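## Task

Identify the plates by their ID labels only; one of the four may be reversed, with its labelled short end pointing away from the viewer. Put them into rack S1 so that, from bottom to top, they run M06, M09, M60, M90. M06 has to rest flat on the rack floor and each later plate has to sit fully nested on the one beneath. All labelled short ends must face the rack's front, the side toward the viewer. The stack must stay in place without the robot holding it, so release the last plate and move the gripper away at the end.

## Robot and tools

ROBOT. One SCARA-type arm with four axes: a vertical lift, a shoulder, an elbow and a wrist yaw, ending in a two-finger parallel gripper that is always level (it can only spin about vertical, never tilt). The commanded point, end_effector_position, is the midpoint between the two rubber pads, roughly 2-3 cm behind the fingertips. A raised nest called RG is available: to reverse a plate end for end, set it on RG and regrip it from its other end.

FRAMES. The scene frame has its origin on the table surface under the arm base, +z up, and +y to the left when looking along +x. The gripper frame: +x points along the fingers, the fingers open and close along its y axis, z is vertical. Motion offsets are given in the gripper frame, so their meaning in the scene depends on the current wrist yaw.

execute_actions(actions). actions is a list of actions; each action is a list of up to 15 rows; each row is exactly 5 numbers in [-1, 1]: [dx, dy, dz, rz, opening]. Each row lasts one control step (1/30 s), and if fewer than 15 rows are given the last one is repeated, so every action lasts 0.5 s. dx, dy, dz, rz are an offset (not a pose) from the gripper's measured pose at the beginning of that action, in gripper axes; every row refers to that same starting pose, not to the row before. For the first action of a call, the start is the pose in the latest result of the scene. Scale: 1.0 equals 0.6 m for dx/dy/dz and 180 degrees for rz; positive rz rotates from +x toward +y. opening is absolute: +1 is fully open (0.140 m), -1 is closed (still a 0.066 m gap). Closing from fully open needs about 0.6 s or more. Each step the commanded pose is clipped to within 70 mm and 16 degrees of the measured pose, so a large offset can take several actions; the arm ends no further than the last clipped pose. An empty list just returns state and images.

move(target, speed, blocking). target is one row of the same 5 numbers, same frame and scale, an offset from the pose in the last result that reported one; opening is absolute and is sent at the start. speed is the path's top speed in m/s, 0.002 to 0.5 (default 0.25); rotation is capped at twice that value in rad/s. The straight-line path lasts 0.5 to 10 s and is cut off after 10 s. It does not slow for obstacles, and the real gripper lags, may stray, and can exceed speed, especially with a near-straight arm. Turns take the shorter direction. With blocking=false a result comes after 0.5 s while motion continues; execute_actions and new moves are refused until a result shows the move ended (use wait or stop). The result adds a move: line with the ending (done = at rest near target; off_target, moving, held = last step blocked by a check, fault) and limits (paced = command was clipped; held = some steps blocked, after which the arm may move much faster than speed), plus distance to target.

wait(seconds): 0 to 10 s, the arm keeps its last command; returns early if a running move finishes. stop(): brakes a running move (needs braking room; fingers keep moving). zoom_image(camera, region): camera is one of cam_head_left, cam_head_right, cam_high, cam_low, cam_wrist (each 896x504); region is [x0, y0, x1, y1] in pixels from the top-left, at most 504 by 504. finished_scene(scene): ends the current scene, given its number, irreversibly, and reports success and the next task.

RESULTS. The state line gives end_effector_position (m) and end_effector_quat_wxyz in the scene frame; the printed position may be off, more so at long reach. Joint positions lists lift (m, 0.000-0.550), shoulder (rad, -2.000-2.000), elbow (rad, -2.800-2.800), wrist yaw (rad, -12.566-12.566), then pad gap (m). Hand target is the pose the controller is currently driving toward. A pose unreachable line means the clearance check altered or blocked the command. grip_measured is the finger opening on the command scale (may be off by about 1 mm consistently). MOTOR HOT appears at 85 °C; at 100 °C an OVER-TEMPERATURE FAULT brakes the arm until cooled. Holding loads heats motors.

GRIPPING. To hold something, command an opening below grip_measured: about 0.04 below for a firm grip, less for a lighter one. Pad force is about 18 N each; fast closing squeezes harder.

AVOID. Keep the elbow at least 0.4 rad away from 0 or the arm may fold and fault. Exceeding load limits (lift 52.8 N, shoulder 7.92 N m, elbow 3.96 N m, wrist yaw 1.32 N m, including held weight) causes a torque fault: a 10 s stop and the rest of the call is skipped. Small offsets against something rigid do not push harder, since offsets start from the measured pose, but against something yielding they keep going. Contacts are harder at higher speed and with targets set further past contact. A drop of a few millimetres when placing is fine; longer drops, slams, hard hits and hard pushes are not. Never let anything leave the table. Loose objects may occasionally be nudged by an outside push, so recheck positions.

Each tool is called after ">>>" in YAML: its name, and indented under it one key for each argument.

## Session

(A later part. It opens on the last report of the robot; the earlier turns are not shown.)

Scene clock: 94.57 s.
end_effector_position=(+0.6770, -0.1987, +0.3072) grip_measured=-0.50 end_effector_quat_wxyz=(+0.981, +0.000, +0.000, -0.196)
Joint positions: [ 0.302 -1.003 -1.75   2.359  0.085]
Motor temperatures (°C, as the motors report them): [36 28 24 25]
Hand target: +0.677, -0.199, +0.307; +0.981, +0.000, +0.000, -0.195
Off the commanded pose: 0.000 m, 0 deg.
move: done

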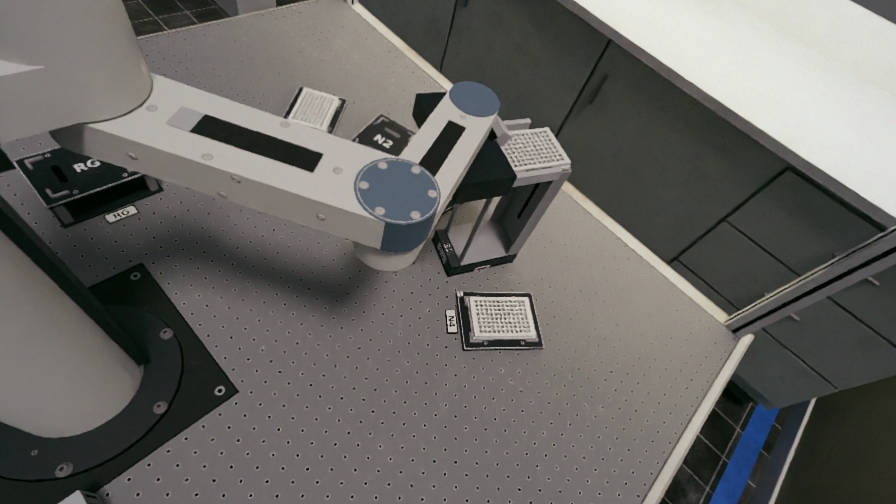

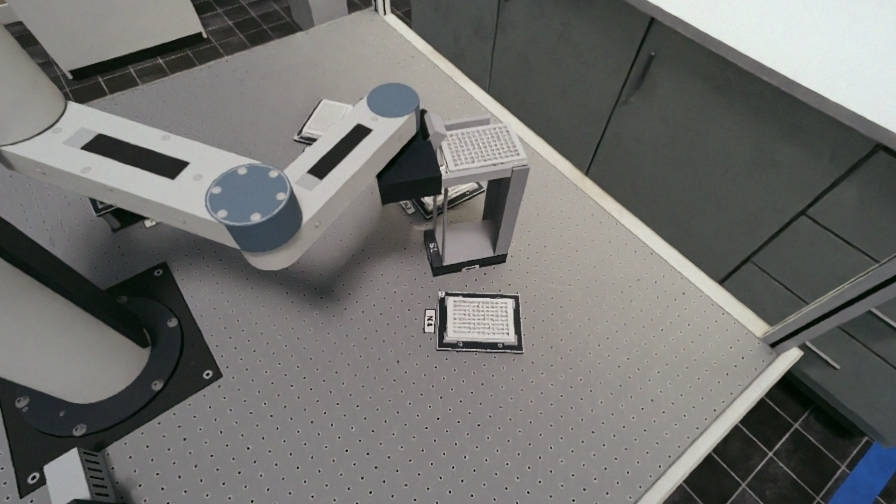

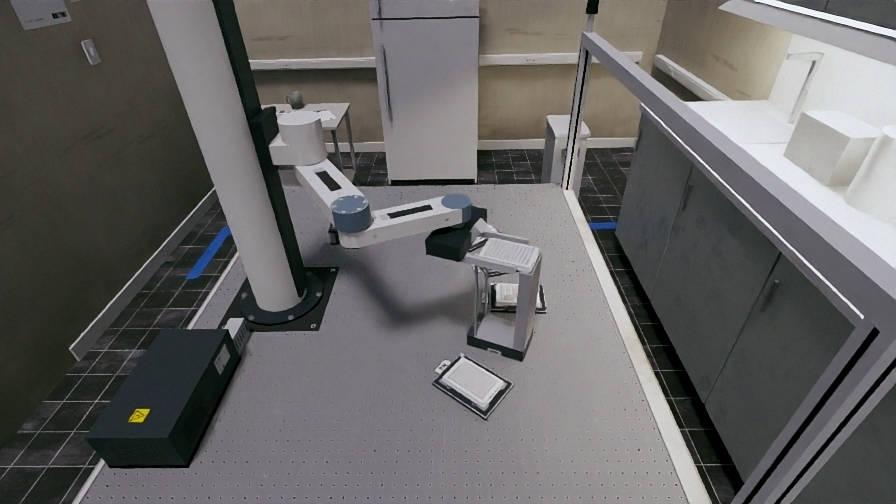

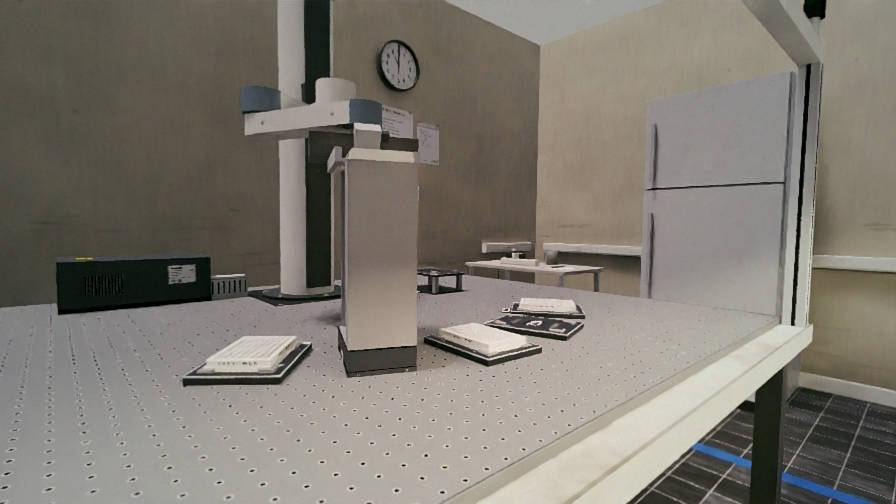

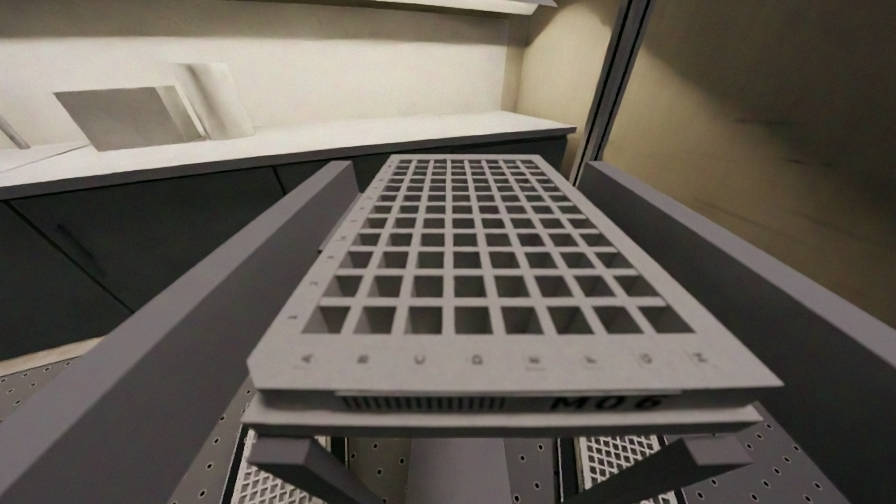

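>>> move:
  target: [0.002,0,-0.004,0,-0.56]
  speed: 0.01

>>> zoom_image:
  camera: "cam_wrist"
  region: [220,400,420,500]

>>> zoom_image:
  camera: "cam_wrist"
  region: [600,400,800,500]

Scene clock: 103.40 s.
end_effector_position=(+0.6780, -0.1993, +0.3048) grip_measured=-0.50 end_effector_quat_wxyz=(+0.981, +0.000, +0.000, -0.196)
Joint positions: [ 0.3   -1.    -1.757  2.362  0.085]
Motor temperatures (°C, as the motors report them): [36 28 24 25]
Hand target: +0.678, -0.199, +0.305; +0.981, +0.000, +0.000, -0.196
Off the commanded pose: 0.000 m, 0 deg.
move: done

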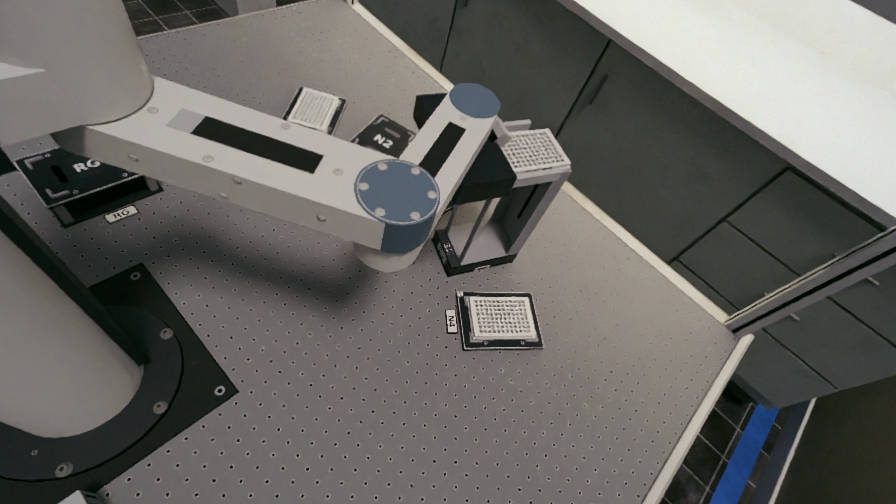

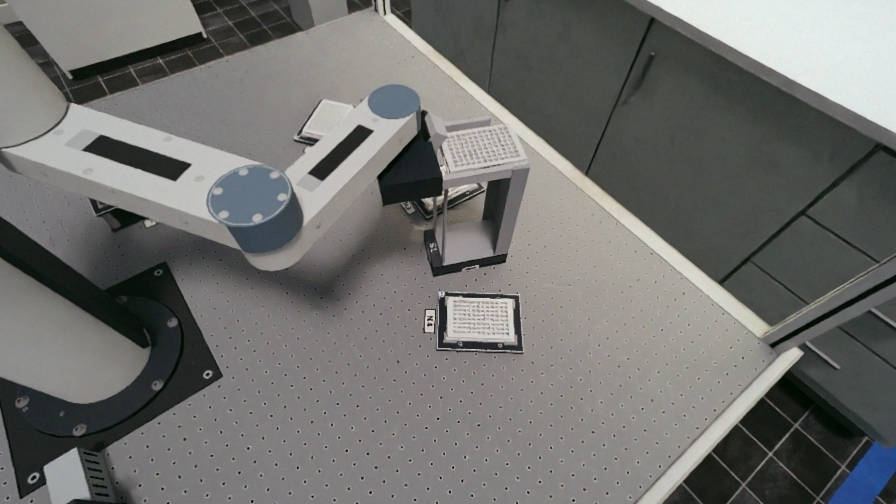

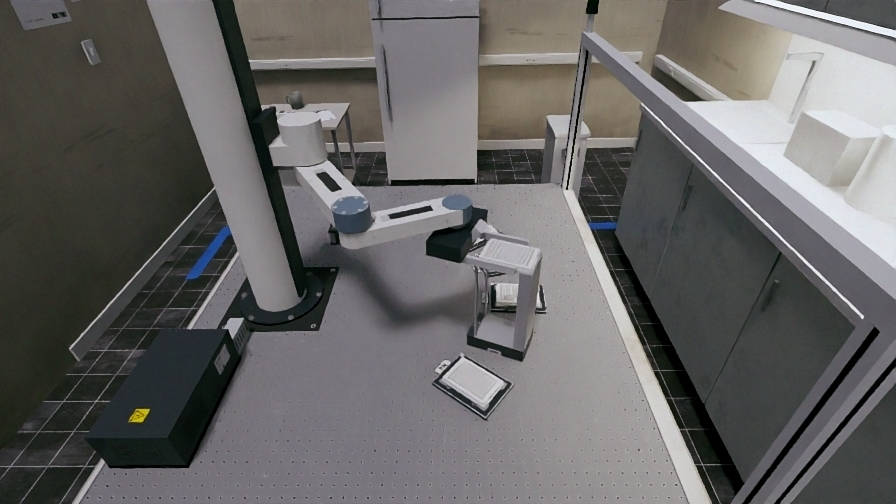

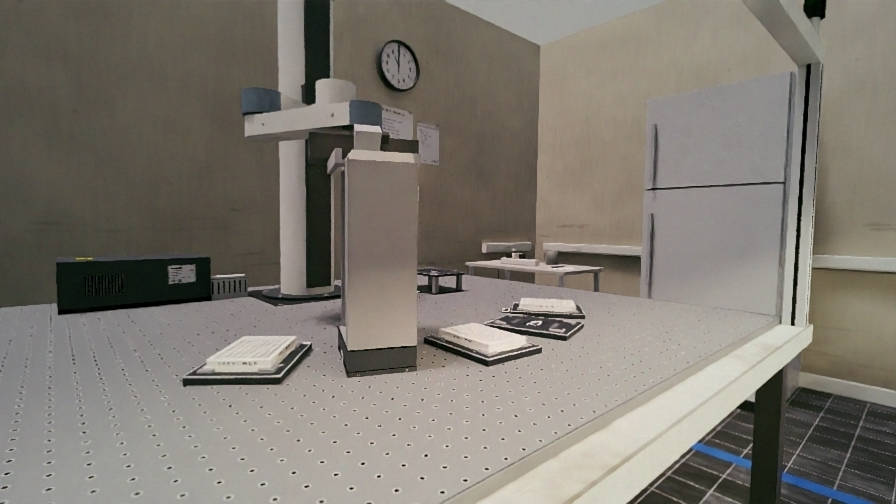

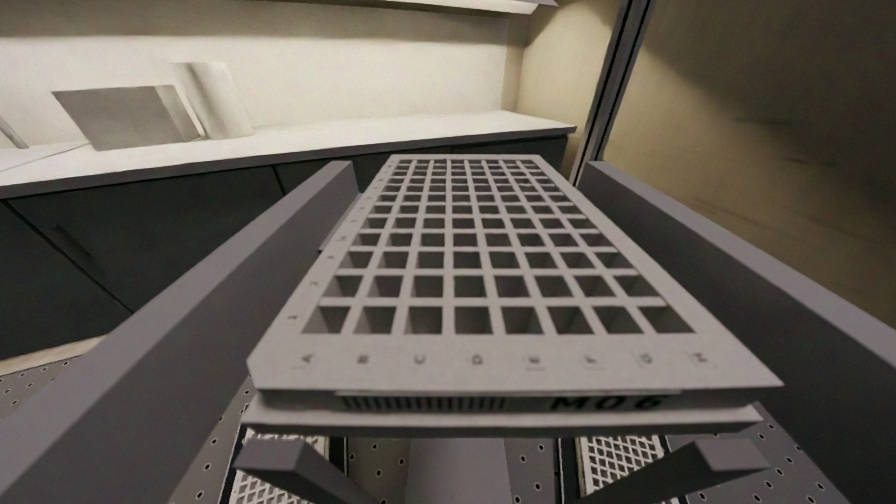

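Region (220, 400, 420, 500) of cam_wrist's 896x504 image, scaled by 2.520, with more detail than that image has.

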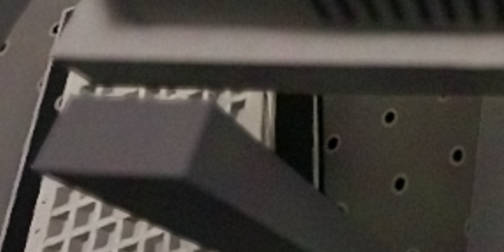

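Region (600, 400, 800, 500) of cam_wrist's 896x504 image, scaled by 2.520, with more detail than that image has.

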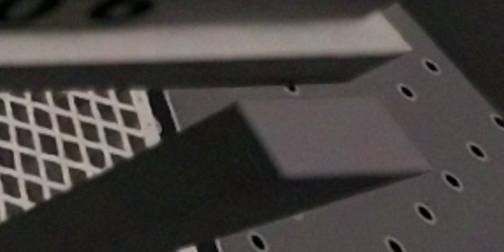

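Small gap visible. Lower 4 mm.

>>> move:
  target: [0,0,-0.007,0,-0.56]
  speed: 0.01

Scene clock: 107.07 s.
end_effector_position=(+0.6780, -0.1993, +0.3006) grip_measured=-0.50 end_effector_quat_wxyz=(+0.981, +0.000, +0.000, -0.196)
Joint positions: [ 0.296 -1.    -1.757  2.362  0.085]
Motor temperatures (°C, as the motors report them): [36 28 24 25]
Hand target: +0.678, -0.199, +0.301; +0.981, +0.000, +0.000, -0.196
Off the commanded pose: 0.000 m, 0 deg.
move: done

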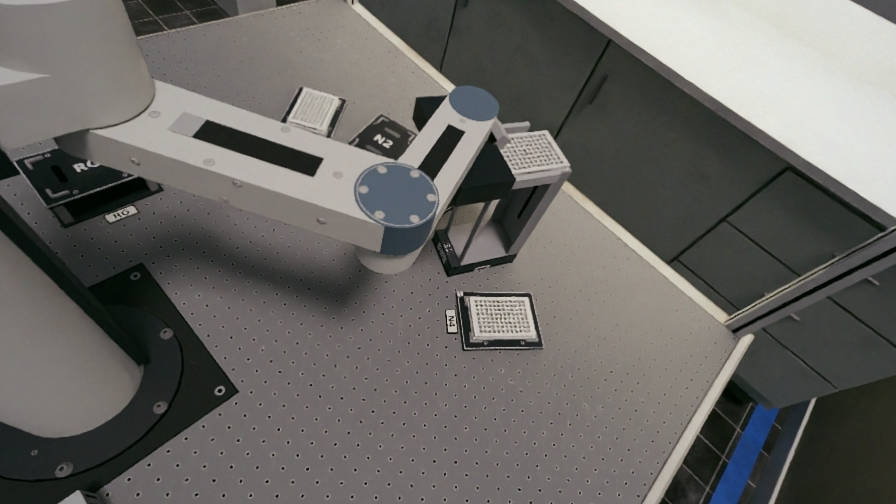

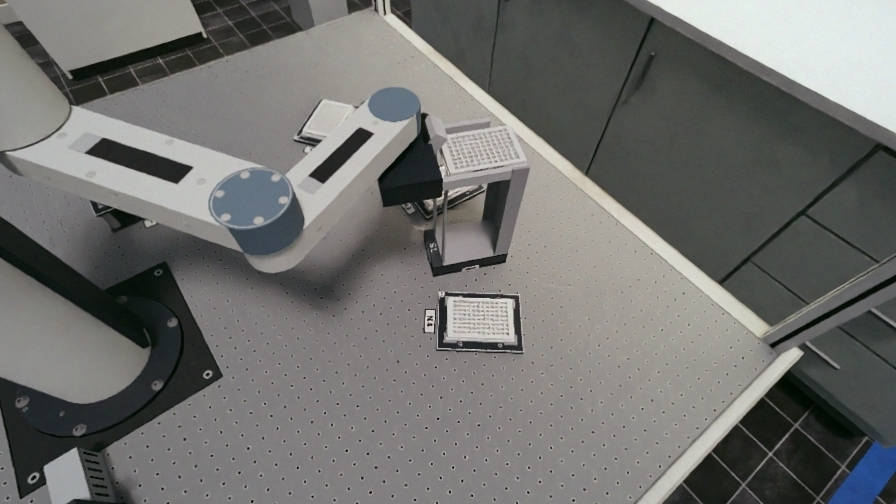

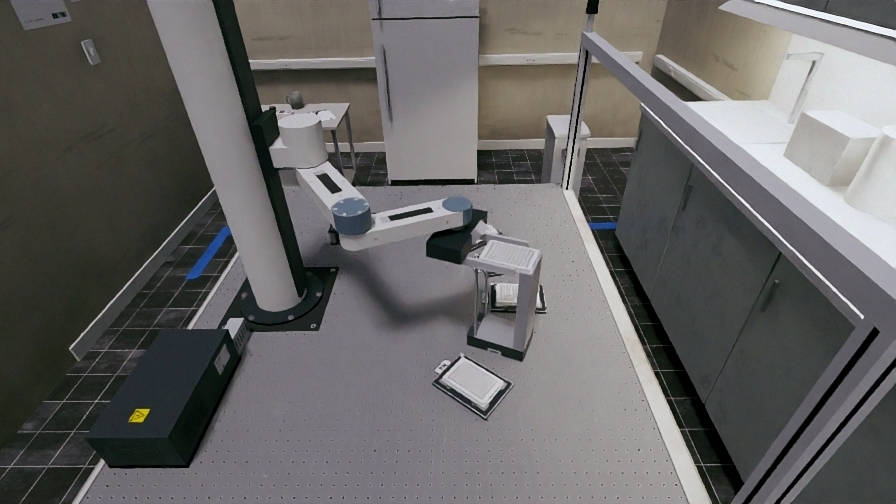

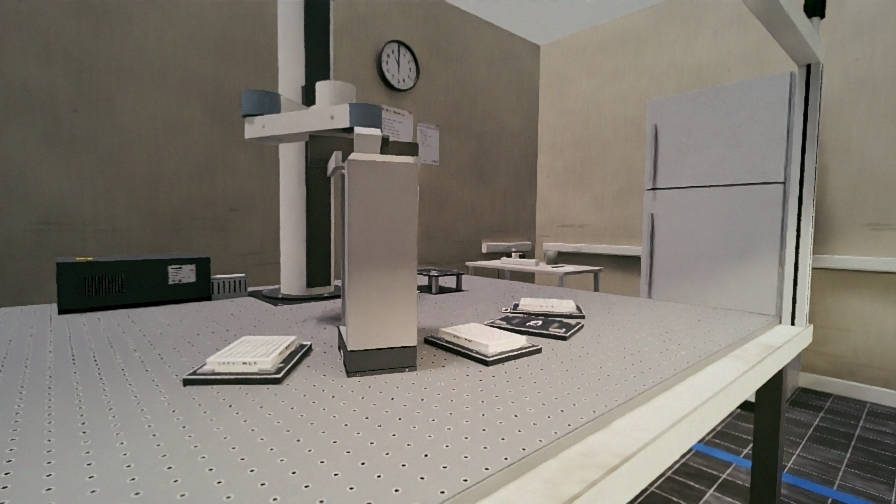

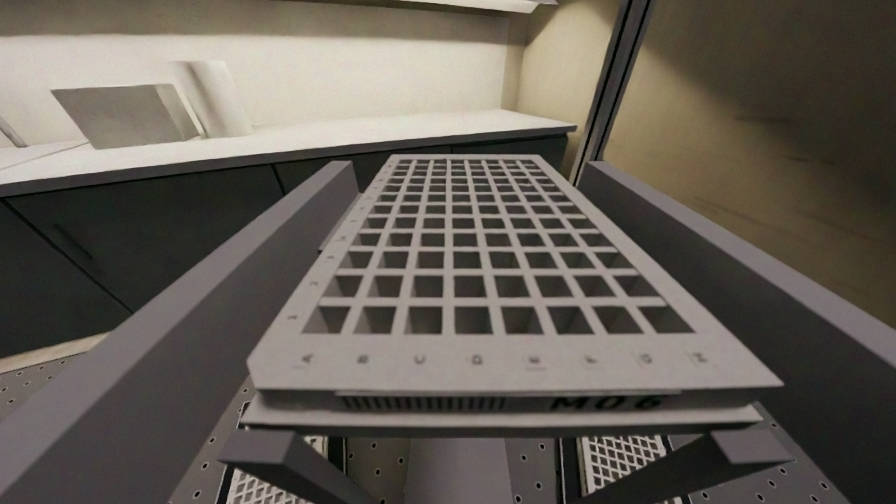

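>>> move:
  target: [0,0,-0.012,0,-0.56]
  speed: 0.015

Scene clock: 111.57 s.
end_effector_position=(+0.6780, -0.1993, +0.2934) grip_measured=-0.50 end_effector_quat_wxyz=(+0.981, +0.000, +0.000, -0.196)
Joint positions: [ 0.288 -1.    -1.757  2.362  0.085]
Motor temperatures (°C, as the motors report them): [36 28 24 25]
Hand target: +0.678, -0.199, +0.293; +0.981, +0.000, +0.000, -0.196
Off the commanded pose: 0.000 m, 0 deg.
move: done

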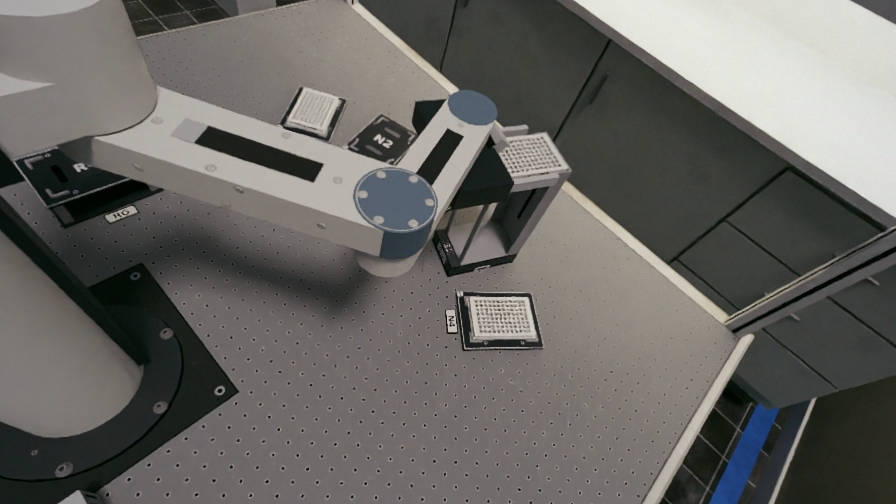

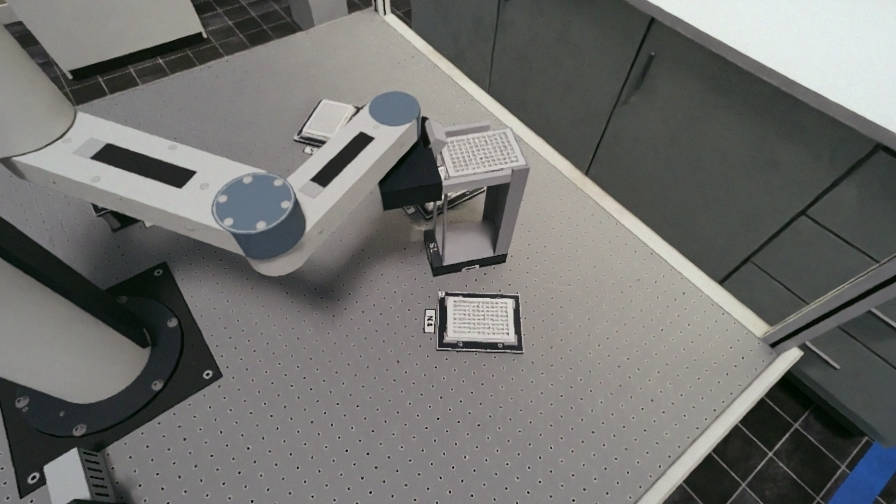

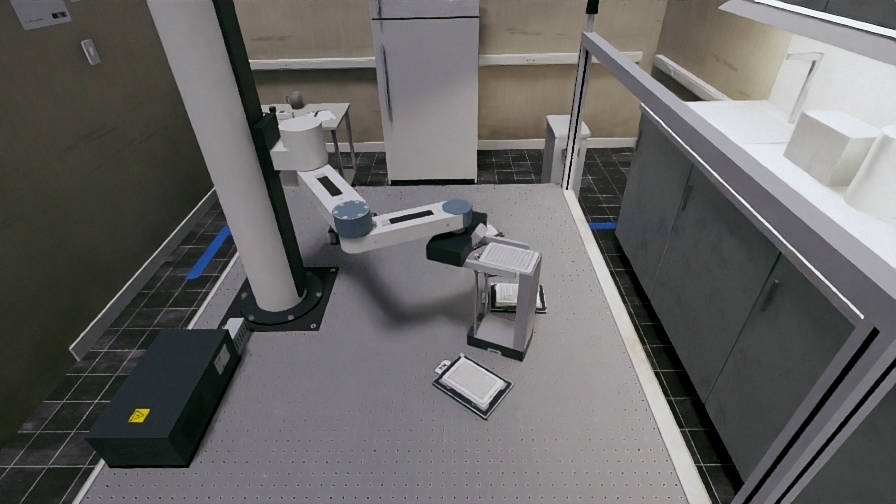

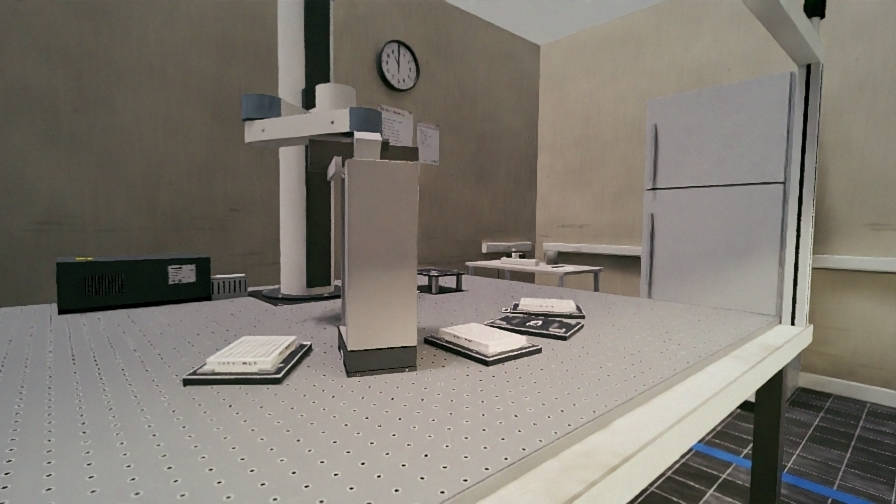

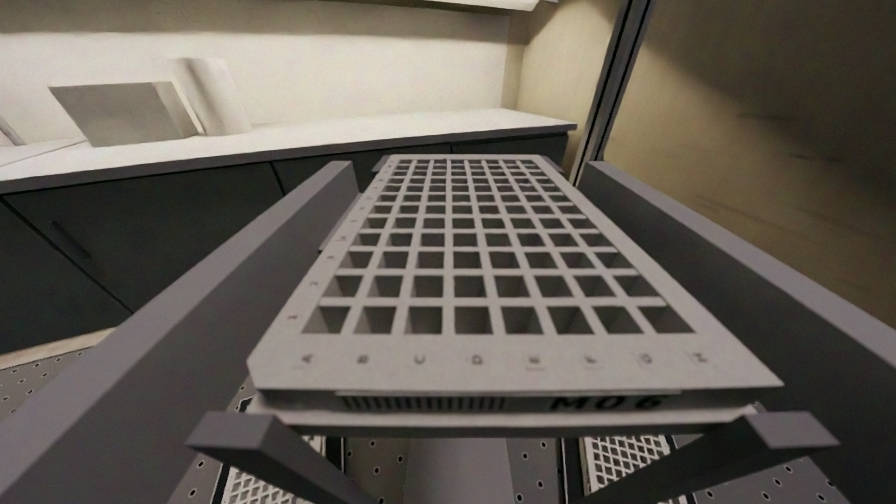

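>>> execute_actions:
  actions: []

Scene clock: 126.73 s.
end_effector_position=(+0.6780, -0.1993, +0.2934) grip_measured=-0.50 end_effector_quat_wxyz=(+0.981, +0.000, +0.000, -0.196)
Joint positions: [ 0.288 -1.    -1.757  2.362  0.085]
Motor temperatures (°C, as the motors report them): [36 27 24 25]
Hand target: +0.678, -0.199, +0.293; +0.981, +0.000, +0.000, -0.196
Off the commanded pose: 0.000 m, 0 deg.

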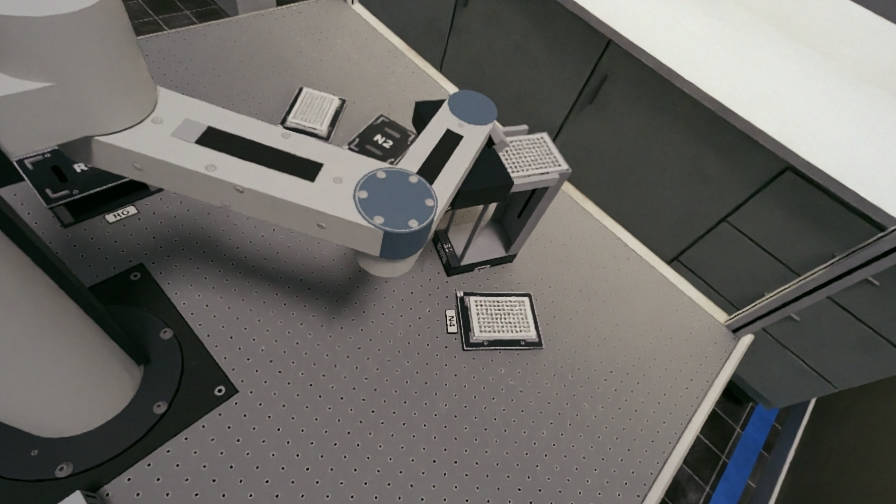

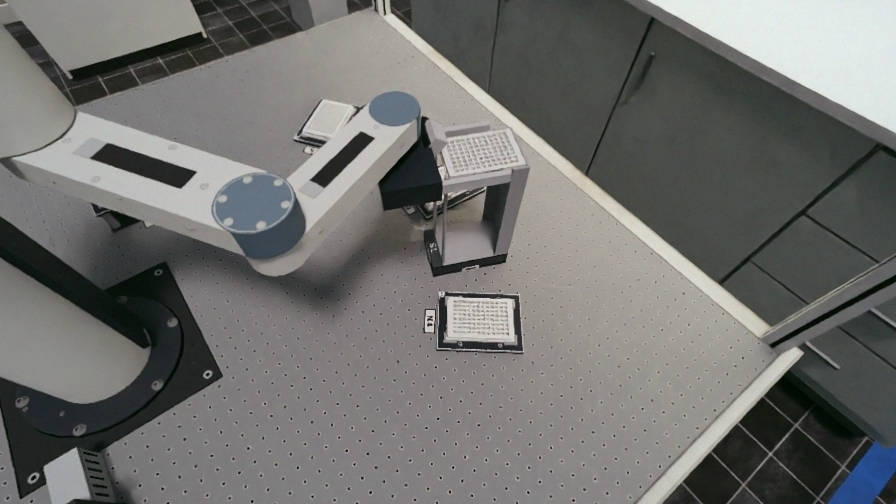

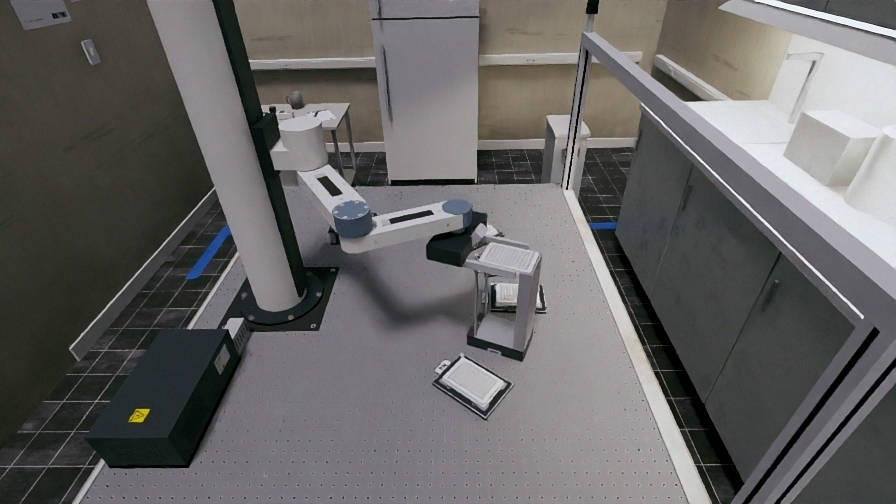

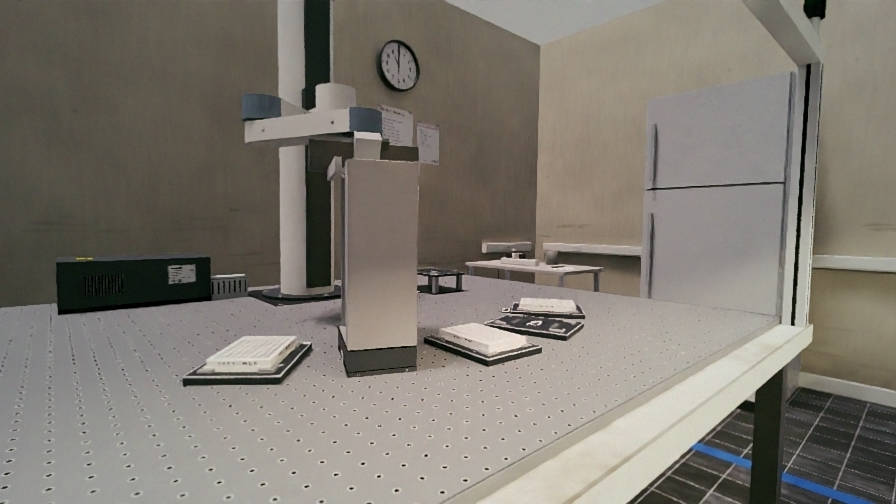

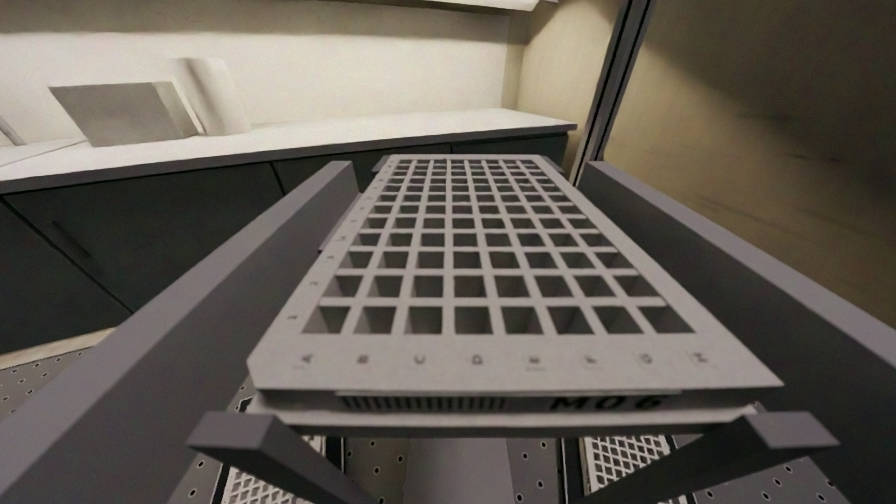

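>>> move:
  target: [0,0,-0.372,0,-0.56]
  speed: 0.2

>>> move:
  target: [0,0,-0.015,0,-0.56]
  speed: 0.012

Scene clock: 132.57 s.
end_effector_position=(+0.6780, -0.1993, +0.0701) grip_measured=-0.50 end_effector_quat_wxyz=(+0.981, +0.000, +0.000, -0.196)
Joint positions: [ 0.065 -1.    -1.757  2.362  0.085]
Motor temperatures (°C, as the motors report them): [36 27 24 25]
Hand target: +0.678, -0.199, +0.070; +0.981, +0.000, +0.000, -0.196
Off the commanded pose: 0.000 m, 0 deg.
move: done

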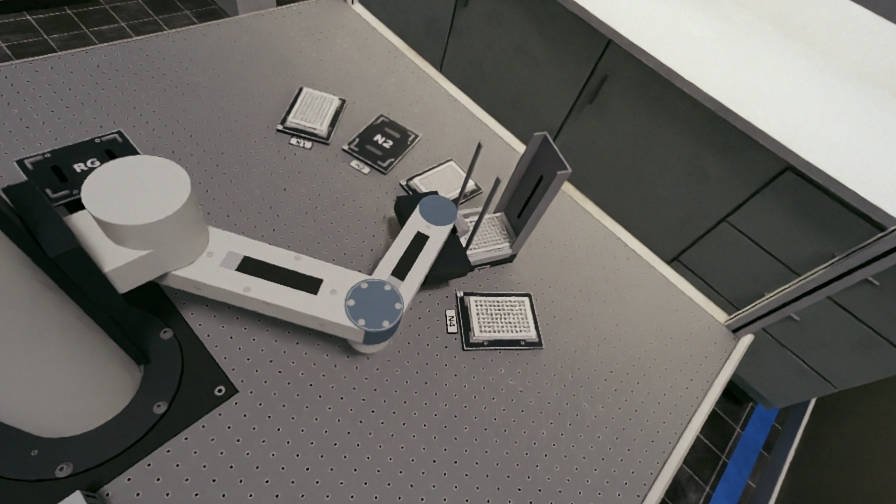

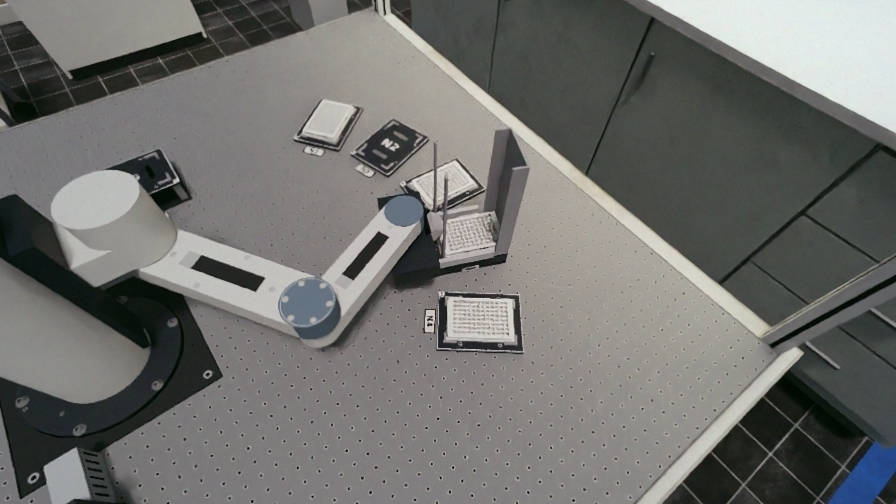

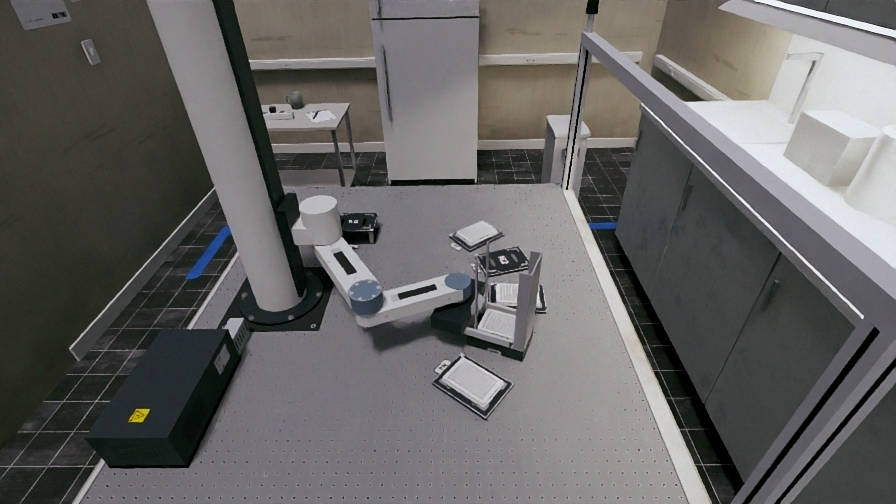

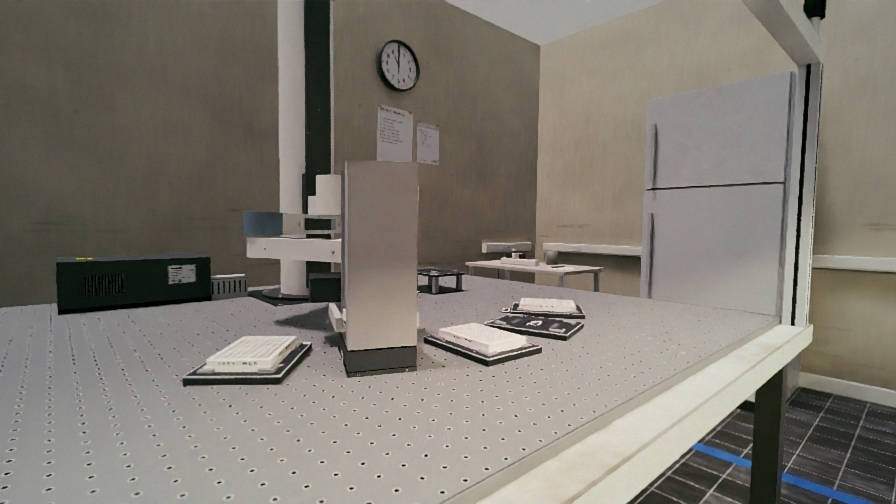

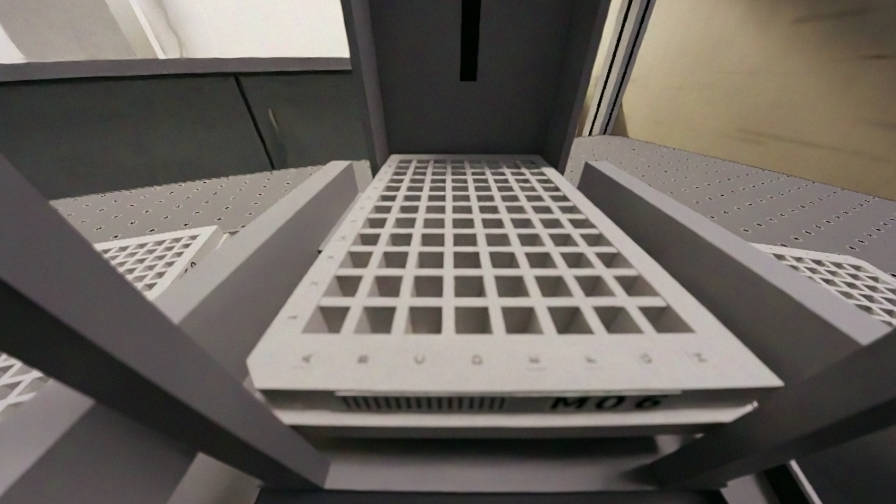

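Scene clock: 133.53 s.
end_effector_position=(+0.6780, -0.1993, +0.0611) grip_measured=-0.50 end_effector_quat_wxyz=(+0.981, +0.000, +0.000, -0.196)
Joint positions: [ 0.056 -1.    -1.757  2.362  0.085]
Motor temperatures (°C, as the motors report them): [36 27 24 25]
Hand target: +0.678, -0.199, +0.061; +0.981, +0.000, +0.000, -0.196
Off the commanded pose: 0.000 m, 0 deg.
move: done

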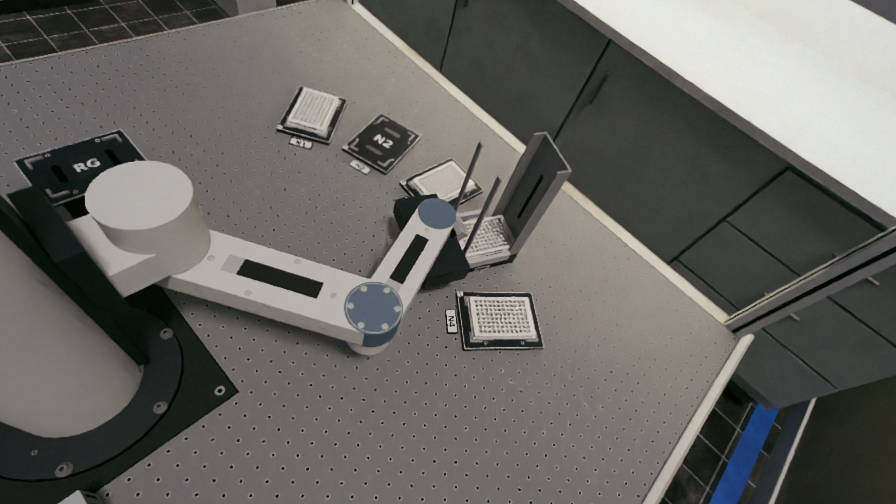

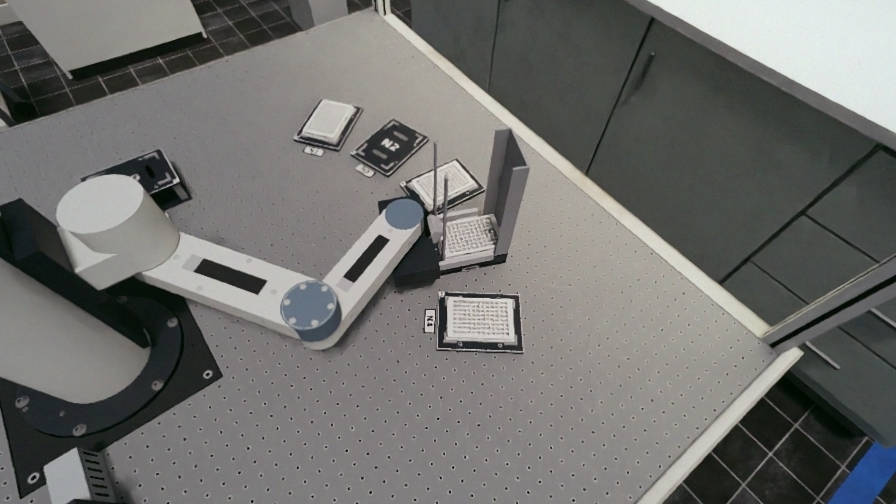

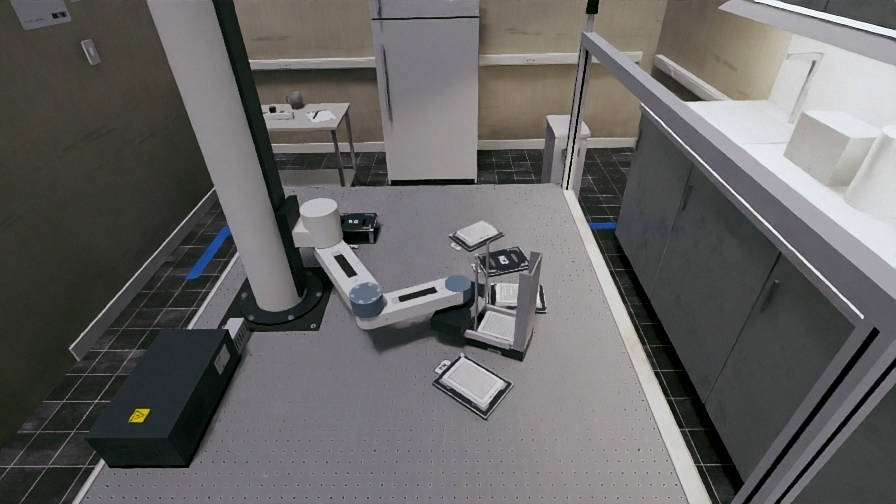

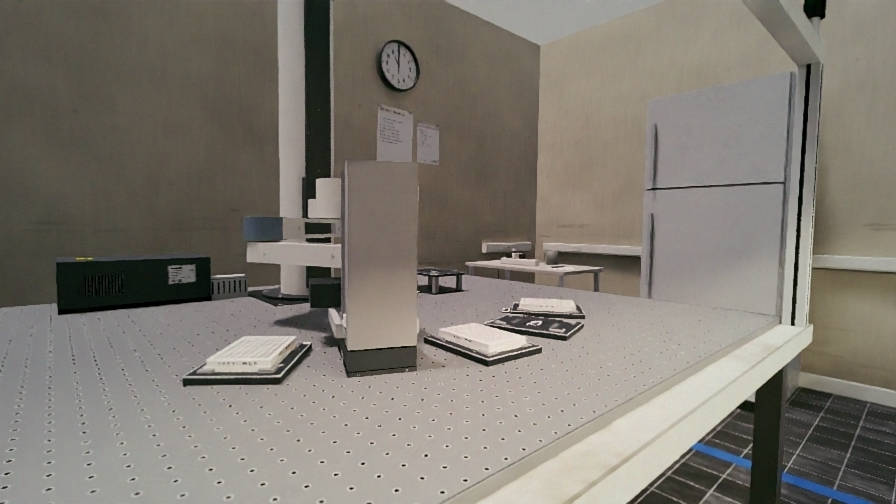

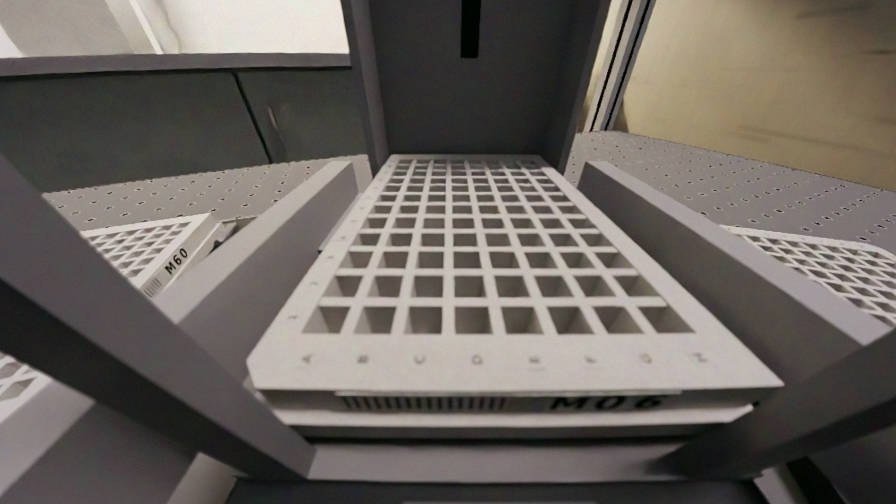

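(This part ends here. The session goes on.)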